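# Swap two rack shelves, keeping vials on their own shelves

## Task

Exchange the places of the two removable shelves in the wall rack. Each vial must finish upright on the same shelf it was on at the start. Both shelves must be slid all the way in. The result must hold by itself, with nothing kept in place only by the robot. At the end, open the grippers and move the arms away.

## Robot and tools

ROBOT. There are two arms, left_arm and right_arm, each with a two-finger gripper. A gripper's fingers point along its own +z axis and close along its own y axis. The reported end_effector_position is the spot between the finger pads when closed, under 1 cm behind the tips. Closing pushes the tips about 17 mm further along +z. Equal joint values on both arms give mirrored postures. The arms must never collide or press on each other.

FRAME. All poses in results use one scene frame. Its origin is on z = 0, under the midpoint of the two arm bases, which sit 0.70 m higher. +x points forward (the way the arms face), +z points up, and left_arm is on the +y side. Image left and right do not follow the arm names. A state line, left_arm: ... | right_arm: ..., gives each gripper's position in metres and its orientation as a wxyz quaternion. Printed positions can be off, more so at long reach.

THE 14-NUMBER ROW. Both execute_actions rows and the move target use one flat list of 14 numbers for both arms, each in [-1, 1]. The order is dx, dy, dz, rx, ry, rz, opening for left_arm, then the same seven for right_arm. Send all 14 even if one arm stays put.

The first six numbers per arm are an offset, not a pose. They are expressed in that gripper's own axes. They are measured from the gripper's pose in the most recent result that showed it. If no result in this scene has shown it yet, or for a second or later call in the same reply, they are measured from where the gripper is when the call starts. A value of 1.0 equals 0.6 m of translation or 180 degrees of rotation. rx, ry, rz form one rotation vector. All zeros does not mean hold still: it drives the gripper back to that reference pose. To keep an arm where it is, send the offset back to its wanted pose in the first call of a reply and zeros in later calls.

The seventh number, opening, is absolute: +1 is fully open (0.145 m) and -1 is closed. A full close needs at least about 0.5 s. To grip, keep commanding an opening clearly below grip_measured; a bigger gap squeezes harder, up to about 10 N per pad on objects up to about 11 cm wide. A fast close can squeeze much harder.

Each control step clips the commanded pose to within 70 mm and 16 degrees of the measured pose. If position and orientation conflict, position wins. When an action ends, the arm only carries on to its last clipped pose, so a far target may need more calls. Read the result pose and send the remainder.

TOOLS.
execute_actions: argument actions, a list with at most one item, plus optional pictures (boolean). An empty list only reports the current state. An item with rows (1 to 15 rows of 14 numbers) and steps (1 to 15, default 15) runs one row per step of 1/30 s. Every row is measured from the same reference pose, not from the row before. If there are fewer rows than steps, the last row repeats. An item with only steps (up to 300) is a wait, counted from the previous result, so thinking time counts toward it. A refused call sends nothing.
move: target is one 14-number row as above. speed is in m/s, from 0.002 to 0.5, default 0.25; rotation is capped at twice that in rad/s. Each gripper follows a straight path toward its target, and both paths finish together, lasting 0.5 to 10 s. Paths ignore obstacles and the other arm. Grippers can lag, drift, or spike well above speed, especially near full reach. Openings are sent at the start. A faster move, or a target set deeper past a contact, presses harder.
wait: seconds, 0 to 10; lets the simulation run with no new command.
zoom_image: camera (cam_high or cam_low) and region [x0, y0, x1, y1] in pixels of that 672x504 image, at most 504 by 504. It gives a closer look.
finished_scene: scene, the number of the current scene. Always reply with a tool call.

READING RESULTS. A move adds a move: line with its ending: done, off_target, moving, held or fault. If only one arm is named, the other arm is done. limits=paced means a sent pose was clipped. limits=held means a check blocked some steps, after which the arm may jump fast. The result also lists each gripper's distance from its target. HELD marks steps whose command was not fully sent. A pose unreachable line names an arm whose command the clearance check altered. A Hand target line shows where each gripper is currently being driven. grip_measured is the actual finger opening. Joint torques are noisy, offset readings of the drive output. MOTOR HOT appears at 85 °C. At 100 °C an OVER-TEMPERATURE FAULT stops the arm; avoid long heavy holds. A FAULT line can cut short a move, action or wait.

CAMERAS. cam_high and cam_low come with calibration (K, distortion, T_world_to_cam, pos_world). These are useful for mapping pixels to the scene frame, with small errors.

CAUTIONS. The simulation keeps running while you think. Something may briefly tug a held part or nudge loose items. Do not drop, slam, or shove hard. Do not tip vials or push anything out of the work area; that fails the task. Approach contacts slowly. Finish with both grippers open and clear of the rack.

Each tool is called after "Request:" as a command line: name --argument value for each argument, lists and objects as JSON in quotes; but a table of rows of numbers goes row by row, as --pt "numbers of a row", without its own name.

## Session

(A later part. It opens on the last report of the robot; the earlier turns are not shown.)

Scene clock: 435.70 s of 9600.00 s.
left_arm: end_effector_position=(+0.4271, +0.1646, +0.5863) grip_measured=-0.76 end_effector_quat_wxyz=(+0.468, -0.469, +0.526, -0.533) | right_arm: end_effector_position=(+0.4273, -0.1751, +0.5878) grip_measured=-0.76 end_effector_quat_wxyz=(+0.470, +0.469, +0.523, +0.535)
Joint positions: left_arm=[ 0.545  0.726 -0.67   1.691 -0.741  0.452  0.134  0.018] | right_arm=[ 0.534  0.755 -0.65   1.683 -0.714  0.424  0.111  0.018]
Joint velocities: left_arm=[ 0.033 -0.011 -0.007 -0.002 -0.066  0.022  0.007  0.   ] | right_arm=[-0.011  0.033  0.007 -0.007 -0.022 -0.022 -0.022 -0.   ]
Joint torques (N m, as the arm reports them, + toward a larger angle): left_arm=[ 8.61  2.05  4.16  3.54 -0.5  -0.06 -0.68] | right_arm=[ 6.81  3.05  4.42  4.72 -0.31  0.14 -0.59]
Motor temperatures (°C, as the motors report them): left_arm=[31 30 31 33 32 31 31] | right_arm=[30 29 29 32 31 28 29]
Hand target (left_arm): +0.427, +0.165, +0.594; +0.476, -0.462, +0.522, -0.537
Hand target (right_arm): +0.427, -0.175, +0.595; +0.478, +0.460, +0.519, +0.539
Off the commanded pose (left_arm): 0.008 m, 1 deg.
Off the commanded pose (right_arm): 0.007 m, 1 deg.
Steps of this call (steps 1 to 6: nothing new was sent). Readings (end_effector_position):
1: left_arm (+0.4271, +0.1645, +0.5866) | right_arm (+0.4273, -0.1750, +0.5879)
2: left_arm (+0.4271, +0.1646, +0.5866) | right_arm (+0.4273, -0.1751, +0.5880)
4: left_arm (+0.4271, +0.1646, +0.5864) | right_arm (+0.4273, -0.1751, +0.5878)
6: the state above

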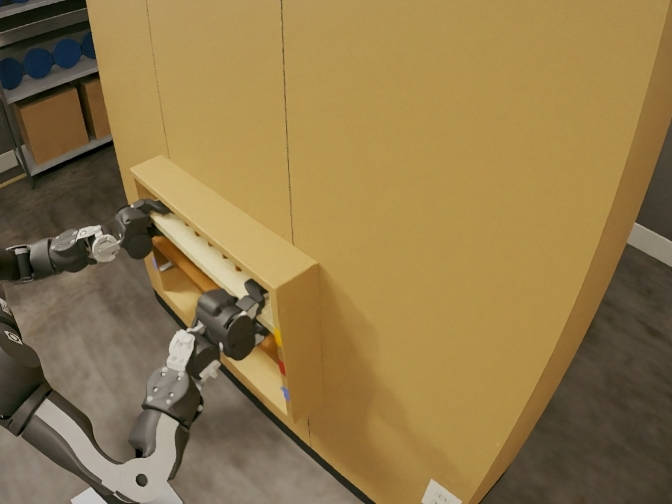

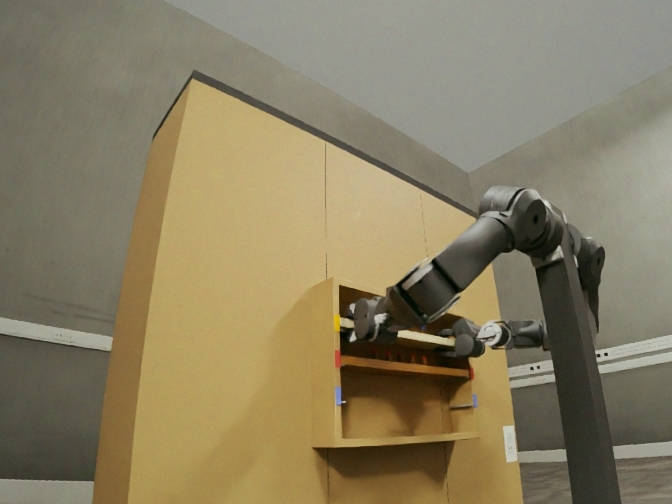

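Request:
execute_actions --actions '[{"rows":[[0.0001,-0.013,-0.0005,0.0075,0,0.0028,-1,0.0001,0.0122,-0.0005,-0.0075,0,-0.0028,-1],[0.0002,-0.0133,-0.0018,0.0075,0,0.0028,-1,0.0002,0.0125,-0.0018,-0.0075,0,-0.0028,-1],[0.0005,-0.0137,-0.0039,0.0075,0,0.0028,-1,0.0005,0.0129,-0.0039,-0.0075,0,-0.0028,-1],[0.0008,-0.0141,-0.0068,0.0075,0,0.0028,-1,0.0008,0.0133,-0.0068,-0.0075,0,-0.0028,-1],[0.0013,-0.0145,-0.0103,0.0076,0,0.0028,-1,0.0012,0.0137,-0.0103,-0.0076,0,-0.0028,-1],[0.0018,-0.0149,-0.0145,0.0077,0,0.0028,-1,0.0017,0.0141,-0.0145,-0.0077,0,-0.0028,-1],[0.0024,-0.0153,-0.0192,0.0078,0,0.0028,-1,0.0023,0.0145,-0.0192,-0.0078,0,-0.0028,-1],[0.003,-0.0157,-0.0244,0.0079,0,0.0028,-1,0.0029,0.0149,-0.0244,-0.0079,0,-0.0028,-1],[0.0037,-0.0161,-0.03,0.008,0,0.0028,-1,0.0036,0.0153,-0.03,-0.008,0,-0.0028,-1],[0.0044,-0.0165,-0.036,0.008,0,0.0028,-1,0.0043,0.0157,-0.036,-0.008,0,-0.0028,-1],[0.0052,-0.0169,-0.0424,0.008,0,0.0028,-1,0.0051,0.0161,-0.0424,-0.008,0,-0.0028,-1],[0.006,-0.0173,-0.049,0.008,0,0.0028,-1,0.0059,0.0165,-0.049,-0.008,0,-0.0028,-1],[0.0068,-0.0177,-0.0557,0.008,0,0.0028,-1,0.0067,0.0169,-0.0557,-0.008,0,-0.0028,-1],[0.0077,-0.0181,-0.0626,0.008,0,0.0028,-1,0.0075,0.0173,-0.0626,-0.008,0,-0.0028,-1],[0.0085,-0.0185,-0.0695,0.008,0,0.0028,-1,0.0083,0.0177,-0.0695,-0.008,0,-0.0028,-1]],"steps":15}]' --pictures false

Request:
execute_actions --actions '[{"rows":[[0.0009,-0.018,-0.007,0.0115,0,0.003,-1,0.0008,0.0175,-0.007,-0.0115,0,-0.003,-1],[0.0017,-0.018,-0.0138,0.0115,0,0.003,-1,0.0017,0.0175,-0.0138,-0.0115,0,-0.003,-1],[0.0025,-0.018,-0.0206,0.0115,0,0.003,-1,0.0025,0.0175,-0.0206,-0.0115,0,-0.003,-1],[0.0033,-0.018,-0.0271,0.0115,0,0.003,-1,0.0032,0.0175,-0.0271,-0.0115,0,-0.003,-1],[0.0041,-0.018,-0.0335,0.0115,0,0.003,-1,0.004,0.0175,-0.0335,-0.0115,0,-0.003,-1],[0.0049,-0.018,-0.0395,0.0115,0,0.003,-1,0.0047,0.0175,-0.0395,-0.0115,0,-0.003,-1],[0.0055,-0.018,-0.0451,0.0115,0,0.003,-1,0.0054,0.0175,-0.0451,-0.0115,0,-0.003,-1],[0.0062,-0.018,-0.0503,0.0115,0,0.003,-1,0.006,0.0175,-0.0503,-0.0115,0,-0.003,-1],[0.0068,-0.018,-0.055,0.0115,0,0.003,-1,0.0066,0.0175,-0.055,-0.0115,0,-0.003,-1],[0.0073,-0.018,-0.0592,0.0115,0,0.003,-1,0.0071,0.0175,-0.0593,-0.0115,0,-0.003,-1],[0.0077,-0.018,-0.0628,0.0115,0,0.003,-1,0.0075,0.0175,-0.063,-0.0115,0,-0.003,-1],[0.0081,-0.018,-0.0656,0.0115,0,0.003,-1,0.0079,0.0175,-0.0659,-0.0115,0,-0.003,-1],[0.0083,-0.018,-0.0677,0.0115,0,0.003,-1,0.0081,0.0175,-0.0681,-0.0115,0,-0.003,-1],[0.0085,-0.018,-0.069,0.0115,0,0.003,-1,0.0083,0.0175,-0.0695,-0.0115,0,-0.003,-1],[0.0085,-0.018,-0.0695,0.0115,0,0.003,-1,0.0083,0.0175,-0.07,-0.0115,0,-0.003,-1]],"steps":15}]' --pictures false

Request:
execute_actions --actions '[{"steps":8}]'

Request:
zoom_image --camera "cam_high" --region '[90, 150, 310, 400]'

Request:
zoom_image --camera "cam_low" --region '[325, 280, 495, 400]'

Scene clock: 484.53 s of 9600.00 s.
left_arm: end_effector_position=(+0.3861, +0.1648, +0.5872) grip_measured=-0.76 end_effector_quat_wxyz=(+0.466, -0.471, +0.530, -0.529) | right_arm: end_effector_position=(+0.3865, -0.1748, +0.5884) grip_measured=-0.76 end_effector_quat_wxyz=(+0.468, +0.470, +0.528, +0.531)
Joint positions: left_arm=[ 0.407  0.852 -0.649  1.915 -0.717  0.559  0.132  0.018] | right_arm=[ 0.388  0.88  -0.62   1.905 -0.685  0.528  0.104  0.018]
Joint velocities: left_arm=[-0.538  0.319  0.071  0.584  0.051  0.418 -0.11   0.   ] | right_arm=[-0.473  0.363  0.085  0.603  0.007  0.374 -0.051  0.   ]
Joint torques (N m, as the arm reports them, + toward a larger angle): left_arm=[ 7.18  1.73  4.49  3.33 -0.61 -0.32 -1.05] | right_arm=[ 5.68  2.79  4.76  4.51 -0.4  -0.12 -0.82]
Motor temperatures (°C, as the motors report them): left_arm=[31 30 32 33 32 31 31] | right_arm=[30 29 29 32 31 28 30]
Hand target (left_arm): +0.385, +0.165, +0.596; +0.476, -0.461, +0.521, -0.537
Hand target (right_arm): +0.386, -0.175, +0.598; +0.479, +0.460, +0.519, +0.539
Off the commanded pose (left_arm): 0.010 m, 2 deg.
Off the commanded pose (right_arm): 0.010 m, 2 deg.
Steps of this call (steps 1 to 90: nothing new was sent; then 45.33 s passed at rest; steps 91 to 105: all 15 steps of this action). Readings (end_effector_position):
91: left_arm (+0.4269, +0.1646, +0.5866) | right_arm (+0.4272, -0.1752, +0.5880)
92: left_arm (+0.4264, +0.1645, +0.5875) | right_arm (+0.4267, -0.1750, +0.5888)
94: left_arm (+0.4239, +0.1645, +0.5898) | right_arm (+0.4241, -0.1750, +0.5908)
98: left_arm (+0.4132, +0.1647, +0.5872) | right_arm (+0.4135, -0.1748, +0.5880)
105: the state above

Scene clock: 485.03 s of 9600.00 s.
left_arm: end_effector_position=(+0.3443, +0.1653, +0.5884) grip_measured=-0.76 end_effector_quat_wxyz=(+0.466, -0.473, +0.531, -0.527) | right_arm: end_effector_position=(+0.3447, -0.1748, +0.5896) grip_measured=-0.76 end_effector_quat_wxyz=(+0.468, +0.472, +0.528, +0.529)
Joint positions: left_arm=[ 0.232  0.969 -0.601  2.118 -0.697  0.66   0.085  0.018] | right_arm=[ 0.199  1.    -0.559  2.108 -0.658  0.627  0.048  0.018]
Joint velocities: left_arm=[-0.033  0.077 -0.002  0.027  0.022  0.037 -0.139 -0.   ] | right_arm=[ 0.033  0.011 -0.007  0.022  0.066 -0.037 -0.022 -0.   ]
Joint torques (N m, as the arm reports them, + toward a larger angle): left_arm=[ 5.11  2.86  4.61  3.69 -0.7  -0.1  -1.08] | right_arm=[ 3.54  4.03  5.    4.69 -0.51  0.04 -0.88]
Motor temperatures (°C, as the motors report them): left_arm=[31 30 32 33 32 31 31] | right_arm=[30 29 29 32 31 28 30]
Hand target (left_arm): +0.344, +0.165, +0.597; +0.477, -0.460, +0.523, -0.535
Hand target (right_arm): +0.344, -0.175, +0.598; +0.479, +0.459, +0.521, +0.537
Off the commanded pose (left_arm): 0.010 m, 2 deg.
Off the commanded pose (right_arm): 0.009 m, 2 deg.
Steps of this call (steps 1 to 15: all 15 steps of this action). Readings (end_effector_position):
1: left_arm (+0.3825, +0.1649, +0.5871) | right_arm (+0.3830, -0.1746, +0.5884)
2: left_arm (+0.3791, +0.1647, +0.5882) | right_arm (+0.3798, -0.1748, +0.5894)
4: left_arm (+0.3710, +0.1650, +0.5898) | right_arm (+0.3716, -0.1747, +0.5910)
8: left_arm (+0.3565, +0.1651, +0.5868) | right_arm (+0.3572, -0.1747, +0.5880)
15: the state above

Scene clock: 485.30 s of 9600.00 s.
left_arm: end_effector_position=(+0.3442, +0.1654, +0.5888) grip_measured=-0.76 end_effector_quat_wxyz=(+0.467, -0.472, +0.530, -0.528) | right_arm: end_effector_position=(+0.3446, -0.1748, +0.5899) grip_measured=-0.76 end_effector_quat_wxyz=(+0.468, +0.472, +0.527, +0.529)
Joint positions: left_arm=[ 0.232  0.969 -0.601  2.118 -0.697  0.66   0.082  0.018] | right_arm=[ 0.199  1.    -0.559  2.109 -0.658  0.627  0.046  0.018]
Joint velocities: left_arm=[ 0.011 -0.033  0.002 -0.022  0.007 -0.037  0.037  0.   ] | right_arm=[ 0.077 -0.033 -0.017 -0.007 -0.125 -0.007  0.037  0.   ]
Joint torques (N m, as the arm reports them, + toward a larger angle): left_arm=[ 5.11  3.07  4.61  3.59 -0.72 -0.11 -1.04] | right_arm=[ 3.51  4.    4.95  4.68 -0.48  0.09 -0.86]
Motor temperatures (°C, as the motors report them): left_arm=[31 30 32 33 32 31 31] | right_arm=[30 29 29 32 31 28 30]
Hand target (left_arm): +0.344, +0.165, +0.597; +0.477, -0.461, +0.523, -0.535
Hand target (right_arm): +0.344, -0.174, +0.598; +0.479, +0.459, +0.521, +0.537
Off the commanded pose (left_arm): 0.010 m, 2 deg.
Off the commanded pose (right_arm): 0.009 m, 2 deg.
Steps of this call (steps 1 to 8: nothing new was sent). Readings (end_effector_position):
1: left_arm (+0.3442, +0.1653, +0.5885) | right_arm (+0.3446, -0.1748, +0.5897)
2: left_arm (+0.3442, +0.1654, +0.5886) | right_arm (+0.3446, -0.1748, +0.5898)
4: left_arm (+0.3442, +0.1654, +0.5888) | right_arm (+0.3446, -0.1748, +0.5899)
8: the state above

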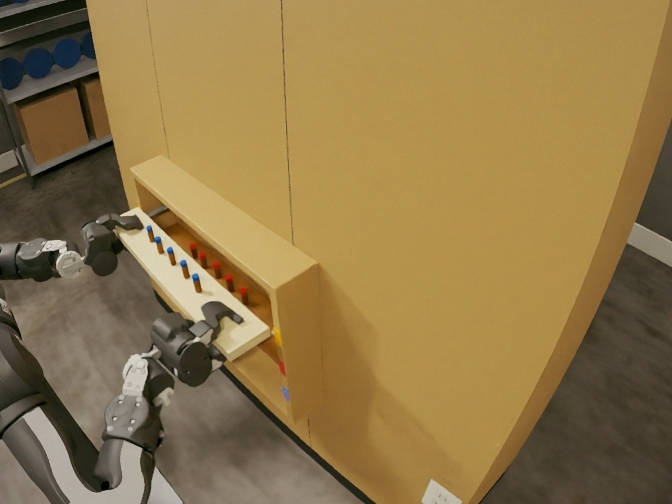

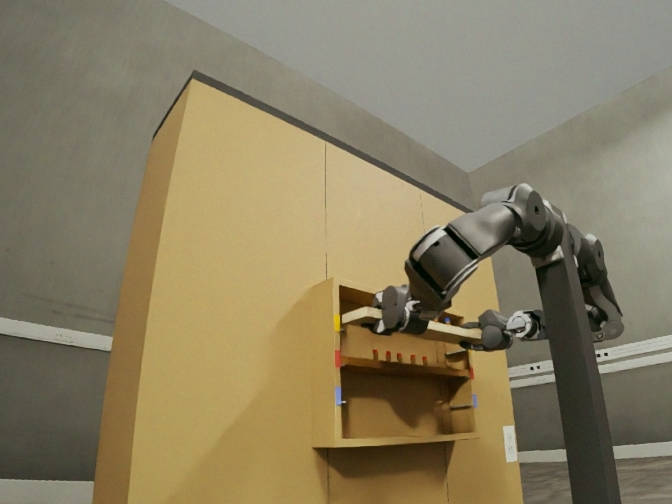

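Region (90, 150, 310, 400) of cam_high's 672x504 image, scaled by 2.016, with more detail than that image has; it fills the left 444 columns of this view, and the rest is white.

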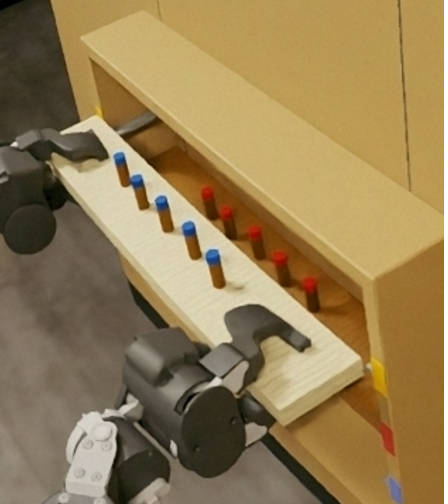

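Region (325, 280, 495, 400) of cam_low's 672x504 image, scaled by 2.965, with more detail than that image has; it fills the top 356 rows of this view, and the rest is white.

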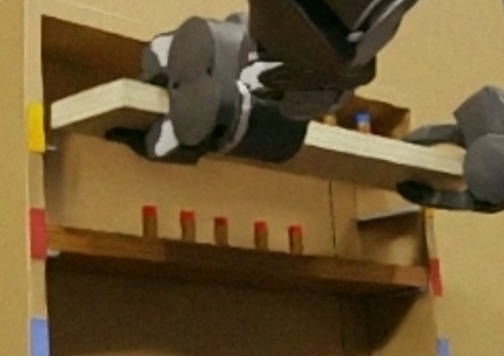

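Request:
execute_actions --actions '[{"rows":[[0.0001,-0.0137,-0.001,0.0115,0,0.003,-1,0.0001,0.0134,-0.0015,-0.0125,0,-0.003,-1],[0.0002,-0.0093,-0.002,0.012,0,0.003,-1,0.0002,0.009,-0.0025,-0.013,0,-0.003,-1],[0.0003,-0.0025,-0.003,0.013,0,0.003,-1,0.0003,0.0022,-0.0035,-0.014,0,-0.003,-1],[0.0004,0.0063,-0.004,0.014,0,0.003,-1,0.0003,-0.0066,-0.0045,-0.015,0,-0.003,-1],[0.0005,0.0166,-0.0045,0.015,0,0.003,-1,0.0003,-0.0169,-0.005,-0.016,0,-0.003,-1],[0.0005,0.0281,-0.0045,0.0155,0,0.003,-1,0.0003,-0.0284,-0.005,-0.0165,0,-0.003,-1],[0.0005,0.0402,-0.0045,0.016,0,0.003,-1,0.0002,-0.0405,-0.005,-0.017,0,-0.003,-1],[0.0005,0.0525,-0.0045,0.016,0,0.003,-1,0.0002,-0.0528,-0.005,-0.017,0,-0.003,-1],[0.0005,0.0646,-0.0045,0.016,0,0.003,-1,0.0001,-0.0649,-0.005,-0.017,0,-0.003,-1],[0.0005,0.0761,-0.0045,0.0155,0,0.003,-1,0,-0.0764,-0.005,-0.0165,0,-0.003,-1],[0.0005,0.0864,-0.0045,0.015,0,0.003,-1,0,-0.0867,-0.005,-0.016,0,-0.003,-1],[0.0005,0.0952,-0.0045,0.0145,0,0.003,-1,0,-0.0955,-0.005,-0.0155,0,-0.003,-1],[0.0005,0.102,-0.0045,0.014,0,0.003,-1,0,-0.1023,-0.005,-0.015,0,-0.003,-1],[0.0005,0.1064,-0.0045,0.0135,0,0.003,-1,0,-0.1067,-0.005,-0.0145,0,-0.003,-1],[0.0005,0.108,-0.0045,0.013,0,0.003,-1,0,-0.1083,-0.005,-0.014,0,-0.003,-1]],"steps":15}]' --pictures false

Request:
execute_actions --actions '[{"steps":5}]' --pictures false

Request:
execute_actions --actions '[{"rows":[[0,-0.0137,0.001,0.012,0,0.003,-1,0,0.0134,0.001,-0.012,0,-0.003,-1],[0,-0.0093,0.001,0.0125,0,0.003,-1,0,0.009,0.001,-0.0125,0,-0.003,-1],[0,-0.0025,0.001,0.013,0,0.003,-1,0,0.0022,0.001,-0.013,0,-0.003,-1],[0,0.0063,0.001,0.014,0,0.003,-1,0,-0.0066,0.001,-0.014,0,-0.003,-1],[0,0.0166,0.001,0.015,0,0.003,-1,0,-0.0169,0.001,-0.015,0,-0.003,-1],[0,0.0281,0.001,0.0155,0,0.003,-1,0,-0.0284,0.001,-0.0155,0,-0.003,-1],[0,0.0402,0.001,0.016,0,0.003,-1,0,-0.0405,0.001,-0.016,0,-0.003,-1],[0,0.0525,0.001,0.016,0,0.003,-1,0,-0.0528,0.001,-0.016,0,-0.003,-1],[0,0.0646,0.001,0.016,0,0.003,-1,0,-0.0649,0.001,-0.016,0,-0.003,-1],[0,0.0761,0.001,0.0155,0,0.003,-1,0,-0.0764,0.001,-0.0155,0,-0.003,-1],[0,0.0864,0.001,0.015,0,0.003,-1,0,-0.0867,0.001,-0.015,0,-0.003,-1],[0,0.0952,0.001,0.014,0,0.003,-1,0,-0.0958,0.001,-0.014,0,-0.003,-1],[0,0.102,0.001,0.013,0,0.003,-1,0,-0.1028,0.001,-0.013,0,-0.003,-1],[0,0.1064,0.001,0.0125,0,0.003,-1,0,-0.1074,0.001,-0.0125,0,-0.003,-1],[0,0.108,0.001,0.012,0,0.003,-1,0,-0.109,0.001,-0.012,0,-0.003,-1]],"steps":15}]' --pictures false

Request:
execute_actions --actions '[{"steps":8}]'

Request:
zoom_image --camera "cam_high" --region '[100, 200, 310, 440]'

Request:
zoom_image --camera "cam_low" --region '[325, 340, 425, 430]'

Scene clock: 539.23 s of 9600.00 s.
left_arm: end_effector_position=(+0.3413, +0.1658, +0.5157) grip_measured=-0.76 end_effector_quat_wxyz=(+0.466, -0.475, +0.529, -0.527) | right_arm: end_effector_position=(+0.3415, -0.1763, +0.5163) grip_measured=-0.76 end_effector_quat_wxyz=(+0.468, +0.476, +0.524, +0.530)
Joint positions: left_arm=[ 0.071  0.823 -0.633  1.887 -0.779  0.541 -0.167  0.018] | right_arm=[ 0.047  0.846 -0.598  1.876 -0.747  0.509 -0.199  0.018]
Joint velocities: left_arm=[-0.077 -0.033 -0.002 -0.061 -0.081 -0.022 -0.095  0.   ] | right_arm=[-0.099  0.033  0.002 -0.066 -0.066 -0.066 -0.11   0.   ]
Joint torques (N m, as the arm reports them, + toward a larger angle): left_arm=[ 5.34  2.61  3.65  2.95 -0.72  0.04 -1.2 ] | right_arm=[ 3.67  3.58  3.77  4.11 -0.47  0.24 -1.01]
Motor temperatures (°C, as the motors report them): left_arm=[31 30 32 33 32 31 31] | right_arm=[30 29 29 32 32 28 30]
Hand target (left_arm): +0.342, +0.167, +0.525; +0.480, -0.461, +0.520, -0.535
Hand target (right_arm): +0.342, -0.177, +0.525; +0.482, +0.461, +0.516, +0.538
Off the commanded pose (left_arm): 0.008 m, 3 deg.
Off the commanded pose (right_arm): 0.009 m, 3 deg.
Steps of this call (steps 1 to 90: nothing new was sent; then 50.43 s passed at rest; steps 91 to 105: all 15 steps of this action). Readings (end_effector_position):
91: left_arm (+0.3441, +0.1653, +0.5889) | right_arm (+0.3444, -0.1749, +0.5900)
92: left_arm (+0.3435, +0.1653, +0.5884) | right_arm (+0.3435, -0.1750, +0.5891)
94: left_arm (+0.3416, +0.1656, +0.5810) | right_arm (+0.3418, -0.1752, +0.5822)
98: left_arm (+0.3409, +0.1657, +0.5478) | right_arm (+0.3412, -0.1758, +0.5488)
105: the state above

Scene clock: 539.40 s of 9600.00 s.
left_arm: end_effector_position=(+0.3413, +0.1657, +0.5176) grip_measured=-0.76 end_effector_quat_wxyz=(+0.469, -0.471, +0.526, -0.530) | right_arm: end_effector_position=(+0.3415, -0.1761, +0.5183) grip_measured=-0.76 end_effector_quat_wxyz=(+0.471, +0.472, +0.521, +0.533)
Joint positions: left_arm=[ 0.071  0.823 -0.633  1.886 -0.783  0.54  -0.178  0.018] | right_arm=[ 0.047  0.846 -0.598  1.876 -0.75   0.508 -0.21   0.018]
Joint velocities: left_arm=[-0.033 -0.033 -0.007 -0.017 -0.051  0.037  0.051  0.   ] | right_arm=[-0.011  0.033  0.007 -0.007  0.051  0.051 -0.051  0.   ]
Joint torques (N m, as the arm reports them, + toward a larger angle): left_arm=[ 5.32  2.55  3.58  2.99 -0.68 -0.03 -1.05] | right_arm=[ 3.73  3.5   3.81  4.1  -0.47  0.17 -0.88]
Motor temperatures (°C, as the motors report them): left_arm=[31 30 32 33 32 31 31] | right_arm=[30 29 29 32 32 28 30]
Hand target (left_arm): +0.342, +0.167, +0.525; +0.480, -0.461, +0.520, -0.535
Hand target (right_arm): +0.342, -0.177, +0.525; +0.482, +0.461, +0.516, +0.538
Off the commanded pose (left_arm): 0.006 m, 2 deg.
Off the commanded pose (right_arm): 0.007 m, 2 deg.
Steps of this call (steps 1 to 5: nothing new was sent). Readings (end_effector_position):
1: left_arm (+0.3413, +0.1657, +0.5162) | right_arm (+0.3415, -0.1761, +0.5169)
2: left_arm (+0.3413, +0.1657, +0.5171) | right_arm (+0.3415, -0.1761, +0.5179)
4: left_arm (+0.3413, +0.1657, +0.5175) | right_arm (+0.3415, -0.1761, +0.5182)
5: the state above

Scene clock: 539.90 s of 9600.00 s.
left_arm: end_effector_position=(+0.3419, +0.1661, +0.4448) grip_measured=-0.76 end_effector_quat_wxyz=(+0.471, -0.472, +0.525, -0.528) | right_arm: end_effector_position=(+0.3419, -0.1772, +0.4445) grip_measured=-0.76 end_effector_quat_wxyz=(+0.471, +0.477, +0.518, +0.531)
Joint positions: left_arm=[ 0.035  0.644 -0.661  1.548 -0.845  0.394 -0.403  0.018] | right_arm=[ 0.02   0.66  -0.633  1.534 -0.819  0.36  -0.427  0.018]
Joint velocities: left_arm=[ 0.011 -0.055  0.002 -0.095 -0.051 -0.007 -0.154  0.   ] | right_arm=[-0.077 -0.033  0.007 -0.095  0.022 -0.139 -0.154 -0.   ]
Joint torques (N m, as the arm reports them, + toward a larger angle): left_arm=[ 5.33  2.1   3.06  3.42 -0.51  0.02 -1.24] | right_arm=[ 3.91  3.33  3.1   4.48 -0.32  0.26 -0.99]
Motor temperatures (°C, as the motors report them): left_arm=[31 30 32 33 32 31 31] | right_arm=[30 29 29 32 32 28 30]
Hand target (left_arm): +0.343, +0.166, +0.453; +0.482, -0.459, +0.518, -0.537
Hand target (right_arm): +0.343, -0.177, +0.453; +0.483, +0.463, +0.511, +0.540
Off the commanded pose (left_arm): 0.008 m, 2 deg.
Off the commanded pose (right_arm): 0.009 m, 3 deg.
Steps of this call (steps 1 to 15: all 15 steps of this action). Readings (end_effector_position):
1: left_arm (+0.3413, +0.1657, +0.5178) | right_arm (+0.3415, -0.1761, +0.5185)
2: left_arm (+0.3414, +0.1656, +0.5182) | right_arm (+0.3416, -0.1761, +0.5187)
4: left_arm (+0.3428, +0.1660, +0.5131) | right_arm (+0.3430, -0.1764, +0.5136)
8: left_arm (+0.3414, +0.1660, +0.4773) | right_arm (+0.3418, -0.1769, +0.4779)
15: the state above

Scene clock: 540.17 s of 9600.00 s.
left_arm: end_effector_position=(+0.3419, +0.1659, +0.4466) grip_measured=-0.76 end_effector_quat_wxyz=(+0.473, -0.469, +0.523, -0.531) | right_arm: end_effector_position=(+0.3419, -0.1770, +0.4463) grip_measured=-0.76 end_effector_quat_wxyz=(+0.474, +0.473, +0.516, +0.534)
Joint positions: left_arm=[ 0.035  0.644 -0.661  1.548 -0.847  0.393 -0.414  0.018] | right_arm=[ 0.02   0.66  -0.633  1.533 -0.821  0.359 -0.439  0.018]
Joint velocities: left_arm=[-0.055 -0.055 -0.007 -0.017 -0.007  0.066 -0.066  0.   ] | right_arm=[-0.033  0.011  0.007  0.017 -0.066 -0.007  0.066 -0.   ]
Joint torques (N m, as the arm reports them, + toward a larger angle): left_arm=[ 5.23  2.11  3.03  3.39 -0.51 -0.05 -1.09] | right_arm=[ 3.85  3.2   3.12  4.39 -0.34  0.15 -0.87]
Motor temperatures (°C, as the motors report them): left_arm=[31 30 32 33 32 31 31] | right_arm=[30 29 29 32 32 28 30]
Hand target (left_arm): +0.343, +0.166, +0.453; +0.482, -0.459, +0.518, -0.537
Hand target (right_arm): +0.343, -0.177, +0.453; +0.483, +0.463, +0.512, +0.540
Off the commanded pose (left_arm): 0.006 m, 2 deg.
Off the commanded pose (right_arm): 0.007 m, 2 deg.
Steps of this call (steps 1 to 8: nothing new was sent). Readings (end_effector_position):
1: left_arm (+0.3419, +0.1659, +0.4454) | right_arm (+0.3419, -0.1770, +0.4450)
2: left_arm (+0.3419, +0.1659, +0.4462) | right_arm (+0.3419, -0.1770, +0.4458)
4: left_arm (+0.3419, +0.1659, +0.4465) | right_arm (+0.3419, -0.1770, +0.4462)
8: the state above

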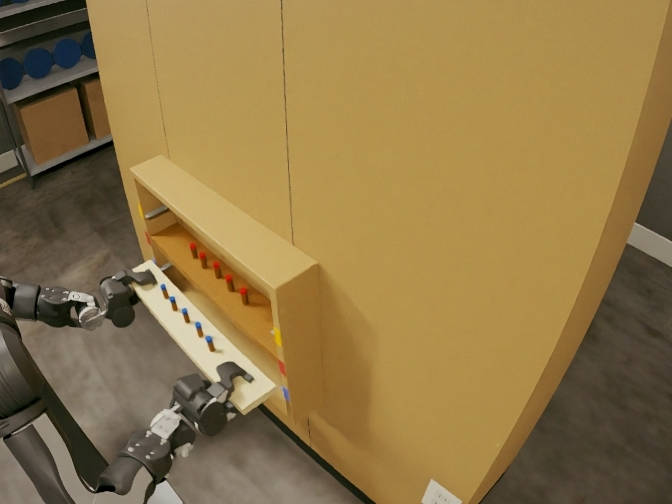

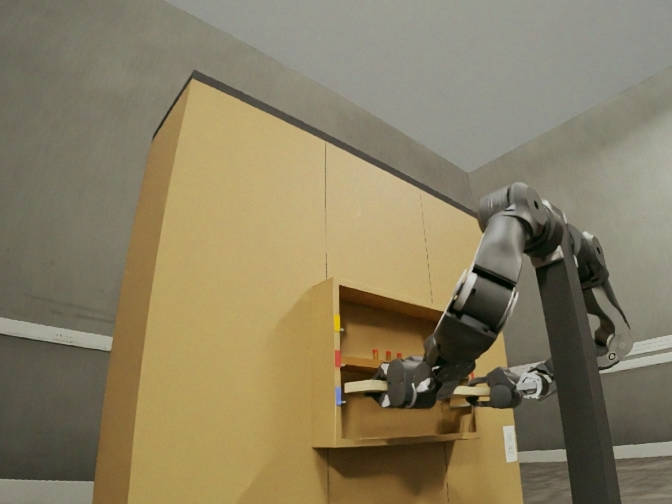

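Region (100, 200, 310, 440) of cam_high's 672x504 image, scaled by 2.100, with more detail than that image has; it fills the left 441 columns of this view, and the rest is white.

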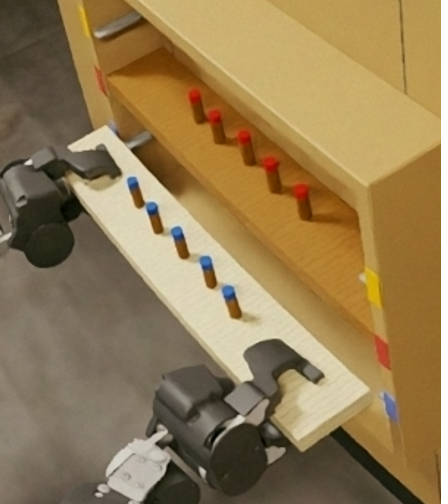

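Region (325, 340, 425, 430) of cam_low's 672x504 image, scaled by 5.040, with more detail than that image has; it fills the top 454 rows of this view, and the rest is white.

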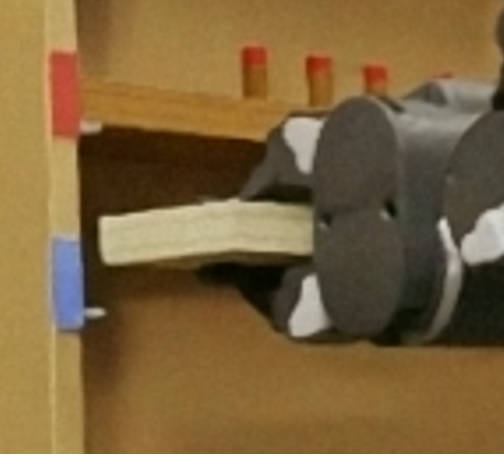

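Request:
execute_actions --actions '[{"rows":[[-0.0001,-0.0095,0.002,0.009,0,0.003,-1,-0.0001,0.01,0.002,-0.0087,0,-0.003,-1],[-0.0003,-0.0083,0.0035,0.0083,0,0.003,-1,-0.0002,0.0088,0.0035,-0.008,0,-0.003,-1],[-0.0007,-0.007,0.006,0.0076,0,0.003,-1,-0.0005,0.0075,0.006,-0.0074,0,-0.003,-1],[-0.0011,-0.0057,0.009,0.0069,0,0.003,-1,-0.0008,0.0062,0.009,-0.0067,0,-0.003,-1],[-0.0016,-0.0044,0.013,0.0062,0,0.003,-1,-0.0012,0.0049,0.013,-0.006,0,-0.003,-1],[-0.0022,-0.0032,0.0176,0.0055,0,0.003,-1,-0.0016,0.0036,0.0176,-0.0054,0,-0.003,-1],[-0.0028,-0.002,0.0225,0.0049,0,0.003,-1,-0.002,0.0024,0.0225,-0.0048,0,-0.003,-1],[-0.0035,-0.0009,0.0277,0.0043,0,0.003,-1,-0.0025,0.0013,0.0277,-0.0042,0,-0.003,-1],[-0.0041,0.0001,0.0328,0.0038,0,0.003,-1,-0.0029,0.0003,0.0328,-0.0037,0,-0.003,-1],[-0.0047,0.001,0.0376,0.0033,0,0.003,-1,-0.0033,-0.0006,0.0376,-0.0033,0,-0.003,-1],[-0.0052,0.0017,0.042,0.0029,0,0.003,-1,-0.0037,-0.0014,0.042,-0.0029,0,-0.003,-1],[-0.0056,0.0023,0.0457,0.0026,0,0.003,-1,-0.004,-0.002,0.0457,-0.0026,0,-0.003,-1],[-0.006,0.0027,0.0486,0.0023,0,0.003,-1,-0.0043,-0.0025,0.0486,-0.0023,0,-0.003,-1],[-0.0062,0.003,0.0505,0.0021,0,0.003,-1,-0.0044,-0.0028,0.0505,-0.0021,0,-0.003,-1],[-0.0063,0.0032,0.0512,0.002,0,0.003,-1,-0.0045,-0.003,0.0512,-0.002,0,-0.003,-1]],"steps":15}]' --pictures false

Request:
execute_actions --actions '[{"steps":6}]'

Request:
zoom_image --camera "cam_high" --region '[110, 210, 310, 430]'

Request:
zoom_image --camera "cam_low" --region '[325, 340, 495, 440]'

Scene clock: 577.00 s of 9600.00 s.
left_arm: end_effector_position=(+0.3716, +0.1660, +0.4429) grip_measured=-0.76 end_effector_quat_wxyz=(+0.473, -0.470, +0.524, -0.530) | right_arm: end_effector_position=(+0.3717, -0.1765, +0.4428) grip_measured=-0.76 end_effector_quat_wxyz=(+0.473, +0.475, +0.517, +0.533)
Joint positions: left_arm=[ 0.157  0.583 -0.676  1.408 -0.847  0.338 -0.388  0.018] | right_arm=[ 0.147  0.598 -0.653  1.396 -0.822  0.308 -0.409  0.018]
Joint velocities: left_arm=[ 0.077  0.011 -0.002 -0.046 -0.066 -0.139 -0.007  0.   ] | right_arm=[-0.011  0.011 -0.002 -0.017 -0.007 -0.125  0.007 -0.   ]
Joint torques (N m, as the arm reports them, + toward a larger angle): left_arm=[ 6.31  1.62  2.02  2.84 -0.38  0.03 -0.66] | right_arm=[ 4.72  2.66  2.15  3.8  -0.19  0.23 -0.57]
Motor temperatures (°C, as the motors report them): left_arm=[31 30 32 33 32 31 31] | right_arm=[30 29 29 32 31 28 30]
Hand target (left_arm): +0.373, +0.166, +0.445; +0.477, -0.465, +0.523, -0.531
Hand target (right_arm): +0.373, -0.176, +0.445; +0.477, +0.469, +0.516, +0.534
Off the commanded pose (left_arm): 0.003 m, 1 deg.
Off the commanded pose (right_arm): 0.003 m, 1 deg.
Steps of this call (steps 1 to 90: nothing new was sent; then 33.33 s passed at rest; steps 91 to 105: all 15 steps of this action). Readings (end_effector_position):
91: left_arm (+0.3419, +0.1659, +0.4467) | right_arm (+0.3419, -0.1770, +0.4463)
92: left_arm (+0.3421, +0.1660, +0.4464) | right_arm (+0.3421, -0.1769, +0.4465)
94: left_arm (+0.3447, +0.1659, +0.4452) | right_arm (+0.3451, -0.1771, +0.4458)
98: left_arm (+0.3569, +0.1662, +0.4458) | right_arm (+0.3570, -0.1768, +0.4458)
105: the state above

Scene clock: 577.20 s of 9600.00 s.
left_arm: end_effector_position=(+0.3716, +0.1660, +0.4424) grip_measured=-0.76 end_effector_quat_wxyz=(+0.473, -0.471, +0.524, -0.529) | right_arm: end_effector_position=(+0.3717, -0.1766, +0.4424) grip_measured=-0.76 end_effector_quat_wxyz=(+0.473, +0.475, +0.517, +0.532)
Joint positions: left_arm=[ 0.158  0.583 -0.676  1.408 -0.846  0.337 -0.387  0.018] | right_arm=[ 0.147  0.598 -0.653  1.396 -0.822  0.307 -0.408  0.018]
Joint velocities: left_arm=[-0.033 -0.033 -0.007  0.012  0.007  0.007  0.051 -0.   ] | right_arm=[ 0.033  0.011 -0.017 -0.002 -0.051 -0.037  0.081 -0.   ]
Joint torques (N m, as the arm reports them, + toward a larger angle): left_arm=[ 6.25  1.62  2.06  2.78 -0.4  -0.02 -0.68] | right_arm=[ 4.69  2.68  2.19  3.89 -0.21  0.18 -0.58]
Motor temperatures (°C, as the motors report them): left_arm=[31 30 32 33 32 31 31] | right_arm=[30 29 29 32 31 28 30]
Hand target (left_arm): +0.373, +0.166, +0.445; +0.477, -0.465, +0.524, -0.531
Hand target (right_arm): +0.373, -0.176, +0.445; +0.477, +0.470, +0.516, +0.534
Off the commanded pose (left_arm): 0.003 m, 1 deg.
Off the commanded pose (right_arm): 0.003 m, 1 deg.
Steps of this call (steps 1 to 6: nothing new was sent). Readings (end_effector_position):
1: left_arm (+0.3717, +0.1660, +0.4428) | right_arm (+0.3716, -0.1765, +0.4427)
2: left_arm (+0.3716, +0.1659, +0.4427) | right_arm (+0.3716, -0.1765, +0.4424)
4: left_arm (+0.3716, +0.1660, +0.4425) | right_arm (+0.3717, -0.1766, +0.4424)
6: the state above

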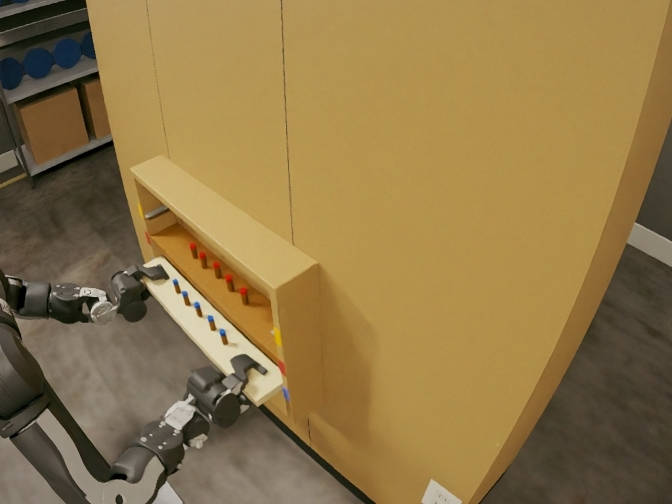

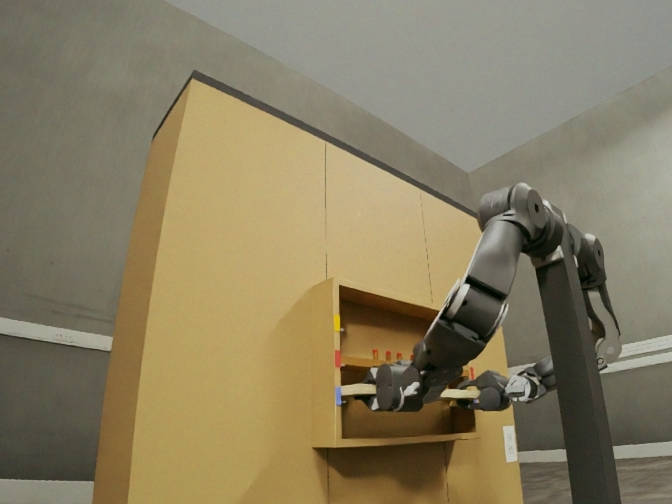

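Region (110, 210, 310, 430) of cam_high's 672x504 image, scaled by 2.291, with more detail than that image has; it fills the left 458 columns of this view, and the rest is white.

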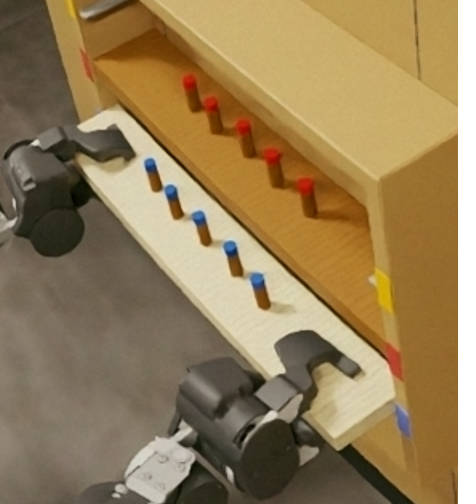

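Region (325, 340, 495, 440) of cam_low's 672x504 image, scaled by 2.965, with more detail than that image has; it fills the top 296 rows of this view, and the rest is white.

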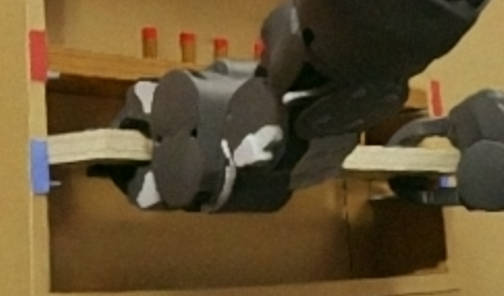

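Request:
execute_actions --actions '[{"rows":[[-0.0001,-0.0037,0.0032,0.0037,0.001,0.003,-1,0.0004,0.0037,0.0032,-0.0035,0.0006,-0.003,-1],[-0.0005,-0.003,0.0065,0.0036,0.001,0.003,-1,0.0001,0.003,0.0065,-0.0034,0.0006,-0.003,-1],[-0.0011,-0.0022,0.0116,0.0035,0.001,0.003,-1,-0.0005,0.0022,0.0116,-0.0033,0.0006,-0.003,-1],[-0.0018,-0.0014,0.0182,0.0034,0.001,0.003,-1,-0.0011,0.0013,0.0182,-0.0032,0.0006,-0.003,-1],[-0.0026,-0.0006,0.026,0.0033,0.001,0.003,-1,-0.0019,0.0004,0.026,-0.0031,0.0006,-0.003,-1],[-0.0036,0.0002,0.0346,0.0032,0.001,0.003,-1,-0.0028,-0.0004,0.0346,-0.003,0.0006,-0.003,-1],[-0.0045,0.0009,0.0436,0.0031,0.001,0.003,-1,-0.0037,-0.0012,0.0436,-0.003,0.0006,-0.003,-1],[-0.0056,0.0015,0.0529,0.003,0.001,0.003,-1,-0.0047,-0.0018,0.0529,-0.003,0.0006,-0.003,-1],[-0.0065,0.002,0.0619,0.003,0.001,0.003,-1,-0.0056,-0.0023,0.0619,-0.003,0.0006,-0.003,-1],[-0.0075,0.0023,0.0705,0.003,0.001,0.003,-1,-0.0065,-0.0027,0.0705,-0.003,0.0006,-0.003,-1],[-0.0083,0.0026,0.0783,0.003,0.001,0.003,-1,-0.0073,-0.003,0.0783,-0.003,0.0006,-0.003,-1],[-0.009,0.0028,0.0849,0.003,0.001,0.003,-1,-0.0079,-0.0032,0.0849,-0.003,0.0006,-0.003,-1],[-0.0096,0.0029,0.09,0.003,0.001,0.003,-1,-0.0084,-0.0034,0.09,-0.003,0.0006,-0.003,-1],[-0.01,0.003,0.0933,0.003,0.001,0.003,-1,-0.0088,-0.0035,0.0933,-0.003,0.0006,-0.003,-1],[-0.0101,0.003,0.0945,0.003,0.001,0.003,-1,-0.0089,-0.0035,0.0945,-0.003,0.0006,-0.003,-1]],"steps":15}]' --pictures false

Request:
execute_actions --actions '[{"steps":4}]' --pictures false

Request:
execute_actions --actions '[{"rows":[[0,-0.0068,0.002,0.0055,0,0.003,-1,0,0.0068,0.002,-0.0055,0,-0.003,-1],[0,-0.0062,0.002,0.0057,0,0.003,-1,0,0.0062,0.002,-0.0057,0,-0.003,-1],[0,-0.0055,0.002,0.006,0,0.003,-1,0,0.0055,0.002,-0.006,0,-0.003,-1],[0,-0.0047,0.002,0.0062,0,0.003,-1,0,0.0047,0.002,-0.0062,0,-0.003,-1],[0,-0.0039,0.002,0.0065,0,0.003,-1,0,0.0039,0.002,-0.0065,0,-0.003,-1],[0,-0.0031,0.002,0.0065,0,0.003,-1,0,0.0031,0.002,-0.0065,0,-0.003,-1],[0,-0.0023,0.002,0.0065,0,0.003,-1,0,0.0023,0.002,-0.0065,0,-0.003,-1],[0,-0.0015,0.002,0.0065,0,0.003,-1,0,0.0015,0.002,-0.0065,0,-0.003,-1],[0,-0.0007,0.002,0.0065,0,0.003,-1,0,0.0007,0.002,-0.0065,0,-0.003,-1],[0,0.0001,0.002,0.0065,0,0.003,-1,0,-0.0001,0.002,-0.0065,0,-0.003,-1],[0,0.0009,0.002,0.0065,0,0.003,-1,0,-0.0009,0.002,-0.0065,0,-0.003,-1],[0,0.0017,0.002,0.0065,0,0.003,-1,0,-0.0017,0.002,-0.0065,0,-0.003,-1],[0,0.0025,0.002,0.0065,0,0.003,-1,0,-0.0025,0.002,-0.0065,0,-0.003,-1],[0,0.0033,0.002,0.0065,0,0.003,-1,0,-0.0033,0.002,-0.0065,0,-0.003,-1],[0,0.004,0.002,0.0065,0,0.003,-1,0,-0.004,0.002,-0.0065,0,-0.003,-1]],"steps":15}]' --pictures false

Request:
execute_actions --actions '[{"rows":[[0,-0.005,0.002,0.006,0,0.003,-1,0,0.005,0.002,-0.006,0,-0.003,-1],[-0.0001,-0.005,0.0026,0.006,0,0.003,-1,-0.0001,0.005,0.0026,-0.006,0,-0.003,-1],[-0.0001,-0.005,0.0032,0.006,0,0.003,-1,-0.0001,0.005,0.0032,-0.006,0,-0.003,-1],[-0.0002,-0.005,0.0038,0.006,0,0.003,-1,-0.0002,0.005,0.0038,-0.006,0,-0.003,-1],[-0.0003,-0.005,0.0044,0.006,0,0.003,-1,-0.0003,0.005,0.0044,-0.006,0,-0.003,-1],[-0.0003,-0.0048,0.005,0.0058,0,0.003,-1,-0.0003,0.0048,0.005,-0.0058,0,-0.003,-1],[-0.0004,-0.0046,0.0056,0.0056,0,0.003,-1,-0.0004,0.0046,0.0056,-0.0056,0,-0.003,-1],[-0.0005,-0.0044,0.0062,0.0054,0,0.003,-1,-0.0005,0.0044,0.0062,-0.0054,0,-0.003,-1],[-0.0005,-0.0042,0.0068,0.0052,0,0.003,-1,-0.0005,0.0042,0.0068,-0.0052,0,-0.003,-1],[-0.0006,-0.004,0.0074,0.005,0,0.003,-1,-0.0006,0.004,0.0074,-0.005,0,-0.003,-1],[-0.0007,-0.004,0.008,0.005,0,0.003,-1,-0.0007,0.004,0.008,-0.005,0,-0.003,-1],[-0.0007,-0.004,0.0085,0.005,0,0.003,-1,-0.0007,0.004,0.0085,-0.005,0,-0.003,-1],[-0.0008,-0.004,0.009,0.005,0,0.003,-1,-0.0008,0.004,0.009,-0.005,0,-0.003,-1],[-0.0008,-0.004,0.0095,0.005,0,0.003,-1,-0.0008,0.004,0.0095,-0.005,0,-0.003,-1],[-0.0009,-0.004,0.01,0.005,0,0.003,-1,-0.0009,0.004,0.01,-0.005,0,-0.003,-1]],"steps":15}]' --pictures false

Request:
execute_actions --actions '[{"steps":6}]'

Request:
zoom_image --camera "cam_low" --region '[325, 340, 495, 440]'

Scene clock: 639.80 s of 9600.00 s.
left_arm: end_effector_position=(+0.4277, +0.1657, +0.4378) grip_measured=-0.76 end_effector_quat_wxyz=(+0.471, -0.473, +0.526, -0.527) | right_arm: end_effector_position=(+0.4274, -0.1759, +0.4370) grip_measured=-0.76 end_effector_quat_wxyz=(+0.470, +0.479, +0.518, +0.530)
Joint positions: left_arm=[ 0.39   0.453 -0.702  1.093 -0.848  0.218 -0.375  0.018] | right_arm=[ 0.384  0.466 -0.684  1.079 -0.827  0.189 -0.392  0.018]
Joint velocities: left_arm=[ 0.011  0.055  0.002 -0.095  0.022 -0.066 -0.007 -0.001] | right_arm=[ 0.033  0.011 -0.012 -0.085  0.007 -0.095 -0.125 -0.   ]
Joint torques (N m, as the arm reports them, + toward a larger angle): left_arm=[ 7.83  1.31  1.86  2.76 -0.38  0.01 -0.91] | right_arm=[ 6.06  2.36  1.88  3.8  -0.21  0.25 -0.79]
Motor temperatures (°C, as the motors report them): left_arm=[31 30 31 33 32 31 31] | right_arm=[30 29 29 32 31 28 30]
Hand target (left_arm): +0.429, +0.165, +0.442; +0.477, -0.464, +0.525, -0.531
Hand target (right_arm): +0.428, -0.175, +0.441; +0.476, +0.470, +0.517, +0.534
Off the commanded pose (left_arm): 0.003 m, 1 deg.
Off the commanded pose (right_arm): 0.004 m, 1 deg.
Steps of this call (steps 1 to 90: nothing new was sent; then 59.10 s passed at rest; steps 91 to 105: all 15 steps of this action). Readings (end_effector_position):
91: left_arm (+0.3719, +0.1661, +0.4418) | right_arm (+0.3719, -0.1765, +0.4420)
92: left_arm (+0.3730, +0.1663, +0.4405) | right_arm (+0.3731, -0.1764, +0.4406)
94: left_arm (+0.3789, +0.1664, +0.4378) | right_arm (+0.3792, -0.1762, +0.4380)
98: left_arm (+0.4017, +0.1659, +0.4400) | right_arm (+0.4017, -0.1763, +0.4397)
105: the state above

Scene clock: 639.93 s of 9600.00 s.
left_arm: end_effector_position=(+0.4277, +0.1656, +0.4375) grip_measured=-0.76 end_effector_quat_wxyz=(+0.471, -0.473, +0.526, -0.527) | right_arm: end_effector_position=(+0.4274, -0.1758, +0.4367) grip_measured=-0.76 end_effector_quat_wxyz=(+0.469, +0.479, +0.519, +0.530)
Joint positions: left_arm=[ 0.39   0.453 -0.702  1.091 -0.848  0.216 -0.375  0.018] | right_arm=[ 0.384  0.466 -0.684  1.078 -0.827  0.187 -0.392  0.018]
Joint velocities: left_arm=[-0.055 -0.033 -0.002 -0.002 -0.007  0.022 -0.037  0.   ] | right_arm=[ 0.055  0.033  0.012  0.007 -0.037  0.037 -0.007  0.   ]
Joint torques (N m, as the arm reports them, + toward a larger angle): left_arm=[ 7.7   1.3   1.81  2.81 -0.39 -0.04 -0.94] | right_arm=[ 6.2   2.35  1.96  3.88 -0.2   0.17 -0.79]
Motor temperatures (°C, as the motors report them): left_arm=[31 30 31 33 32 31 31] | right_arm=[30 29 29 32 31 28 30]
Hand target (left_arm): +0.429, +0.165, +0.442; +0.477, -0.464, +0.525, -0.531
Hand target (right_arm): +0.428, -0.175, +0.441; +0.476, +0.470, +0.517, +0.534
Off the commanded pose (left_arm): 0.004 m, 1 deg.
Off the commanded pose (right_arm): 0.004 m, 1 deg.
Steps of this call (steps 1 to 4: nothing new was sent). Readings (end_effector_position):
1: left_arm (+0.4278, +0.1656, +0.4378) | right_arm (+0.4275, -0.1757, +0.4370)
2: left_arm (+0.4277, +0.1655, +0.4376) | right_arm (+0.4275, -0.1759, +0.4368)
4: the state above

Scene clock: 640.43 s of 9600.00 s.
left_arm: end_effector_position=(+0.4276, +0.1657, +0.4316) grip_measured=-0.76 end_effector_quat_wxyz=(+0.472, -0.472, +0.524, -0.528) | right_arm: end_effector_position=(+0.4275, -0.1758, +0.4315) grip_measured=-0.76 end_effector_quat_wxyz=(+0.472, +0.477, +0.517, +0.532)
Joint positions: left_arm=[ 0.392  0.435 -0.702  1.05  -0.852  0.202 -0.406  0.018] | right_arm=[ 0.387  0.449 -0.684  1.037 -0.834  0.173 -0.423  0.018]
Joint velocities: left_arm=[ 0.143 -0.011 -0.012 -0.071 -0.051 -0.066 -0.11   0.   ] | right_arm=[ 0.011 -0.077 -0.002 -0.061  0.022  0.051 -0.125  0.   ]
Joint torques (N m, as the arm reports them, + toward a larger angle): left_arm=[ 8.3   1.02  1.78  2.37 -0.35  0.01 -0.69] | right_arm=[ 6.5   2.    2.02  3.34 -0.11  0.21 -0.59]
Motor temperatures (°C, as the motors report them): left_arm=[31 30 31 33 32 31 31] | right_arm=[30 29 29 32 31 28 30]
Hand target (left_arm): +0.429, +0.165, +0.435; +0.478, -0.465, +0.523, -0.530
Hand target (right_arm): +0.429, -0.176, +0.434; +0.477, +0.472, +0.516, +0.533
Off the commanded pose (left_arm): 0.004 m, 1 deg.
Off the commanded pose (right_arm): 0.003 m, 1 deg.
Steps of this call (steps 1 to 15: all 15 steps of this action). Readings (end_effector_position):
1: left_arm (+0.4277, +0.1656, +0.4375) | right_arm (+0.4274, -0.1758, +0.4367)
2: left_arm (+0.4277, +0.1656, +0.4373) | right_arm (+0.4274, -0.1758, +0.4364)
4: left_arm (+0.4277, +0.1656, +0.4354) | right_arm (+0.4273, -0.1759, +0.4345)
8: left_arm (+0.4275, +0.1656, +0.4328) | right_arm (+0.4271, -0.1758, +0.4319)
15: the state above

Scene clock: 640.93 s of 9600.00 s.
left_arm: end_effector_position=(+0.4320, +0.1659, +0.4316) grip_measured=-0.76 end_effector_quat_wxyz=(+0.474, -0.471, +0.522, -0.530) | right_arm: end_effector_position=(+0.4312, -0.1757, +0.4313) grip_measured=-0.76 end_effector_quat_wxyz=(+0.474, +0.475, +0.514, +0.534)
Joint positions: left_arm=[ 0.411  0.421 -0.702  1.013 -0.855  0.189 -0.42   0.018] | right_arm=[ 0.404  0.433 -0.684  1.001 -0.838  0.161 -0.44   0.018]
Joint velocities: left_arm=[-0.033 -0.143 -0.007 -0.042 -0.037 -0.007 -0.007  0.   ] | right_arm=[-0.033  0.011 -0.017 -0.051 -0.022 -0.007 -0.11   0.   ]
Joint torques (N m, as the arm reports them, + toward a larger angle): left_arm=[ 8.61  0.57  1.6   1.86 -0.3   0.04 -0.54] | right_arm=[ 7.56  1.93  1.77  2.85 -0.08  0.21 -0.37]
Motor temperatures (°C, as the motors report them): left_arm=[31 30 31 33 32 31 31] | right_arm=[30 29 29 32 31 28 30]
Hand target (left_arm): +0.434, +0.166, +0.434; +0.479, -0.466, +0.522, -0.530
Hand target (right_arm): +0.433, -0.176, +0.434; +0.478, +0.471, +0.515, +0.533
Off the commanded pose (left_arm): 0.003 m, 1 deg.
Off the commanded pose (right_arm): 0.003 m, 1 deg.
Steps of this call (steps 1 to 15: all 15 steps of this action). Readings (end_effector_position):
1: left_arm (+0.4276, +0.1657, +0.4315) | right_arm (+0.4276, -0.1758, +0.4313)
2: left_arm (+0.4277, +0.1656, +0.4314) | right_arm (+0.4277, -0.1759, +0.4314)
4: left_arm (+0.4283, +0.1658, +0.4315) | right_arm (+0.4284, -0.1759, +0.4315)
8: left_arm (+0.4299, +0.1657, +0.4315) | right_arm (+0.4299, -0.1758, +0.4314)
15: the state above

Scene clock: 641.13 s of 9600.00 s.
left_arm: end_effector_position=(+0.4320, +0.1659, +0.4316) grip_measured=-0.76 end_effector_quat_wxyz=(+0.474, -0.471, +0.522, -0.530) | right_arm: end_effector_position=(+0.4312, -0.1758, +0.4314) grip_measured=-0.76 end_effector_quat_wxyz=(+0.474, +0.475, +0.514, +0.534)
Joint positions: left_arm=[ 0.411  0.421 -0.702  1.013 -0.855  0.189 -0.42   0.018] | right_arm=[ 0.404  0.433 -0.684  1.001 -0.838  0.161 -0.441  0.018]
Joint velocities: left_arm=[-0.011  0.033 -0.012 -0.017 -0.022 -0.022  0.022 -0.   ] | right_arm=[ 0.077 -0.033 -0.017  0.002  0.095  0.081 -0.022 -0.   ]
Joint torques (N m, as the arm reports them, + toward a larger angle): left_arm=[ 8.51  0.75  1.6   2.02 -0.31  0.02 -0.63] | right_arm=[ 7.54  1.89  1.75  2.94 -0.1   0.2  -0.4 ]
Motor temperatures (°C, as the motors report them): left_arm=[31 30 31 33 32 31 31] | right_arm=[30 29 29 32 31 28 30]
Hand target (left_arm): +0.434, +0.166, +0.434; +0.479, -0.466, +0.522, -0.530
Hand target (right_arm): +0.433, -0.176, +0.434; +0.478, +0.471, +0.515, +0.533
Off the commanded pose (left_arm): 0.003 m, 1 deg.
Off the commanded pose (right_arm): 0.003 m, 1 deg.
Steps of this call (steps 1 to 6: nothing new was sent). Readings (end_effector_position):
1: left_arm (+0.4320, +0.1659, +0.4316) | right_arm (+0.4312, -0.1758, +0.4314)
2: left_arm (+0.4320, +0.1659, +0.4316) | right_arm (+0.4312, -0.1758, +0.4314)
4: left_arm (+0.4320, +0.1659, +0.4316) | right_arm (+0.4312, -0.1758, +0.4314)
6: the state above

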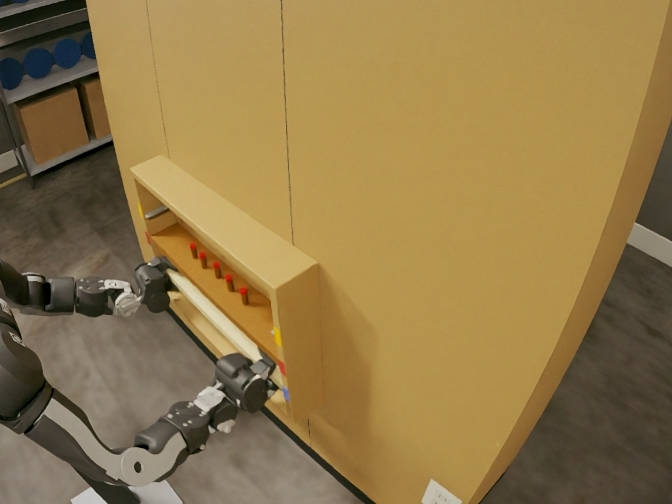

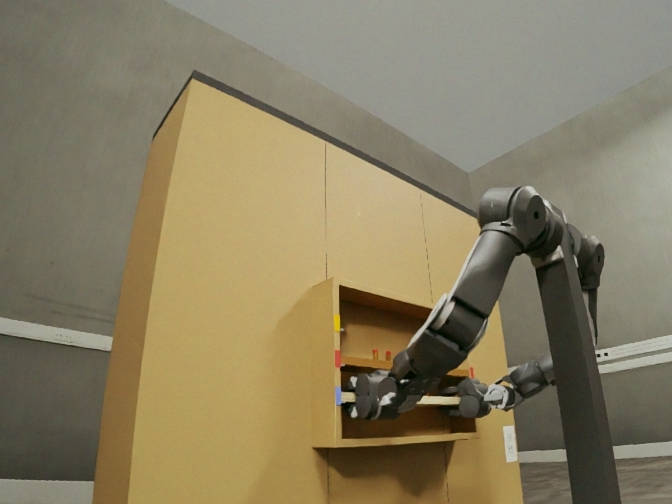

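Region (325, 340, 495, 440) of cam_low's 672x504 image, scaled by 2.965, with more detail than that image has; it fills the top 296 rows of this view, and the rest is white.

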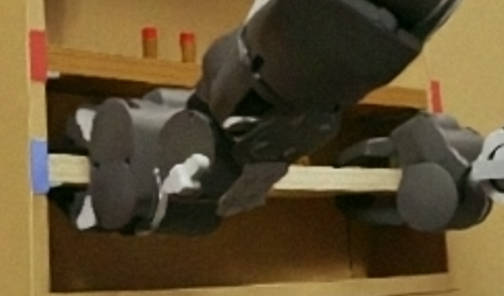

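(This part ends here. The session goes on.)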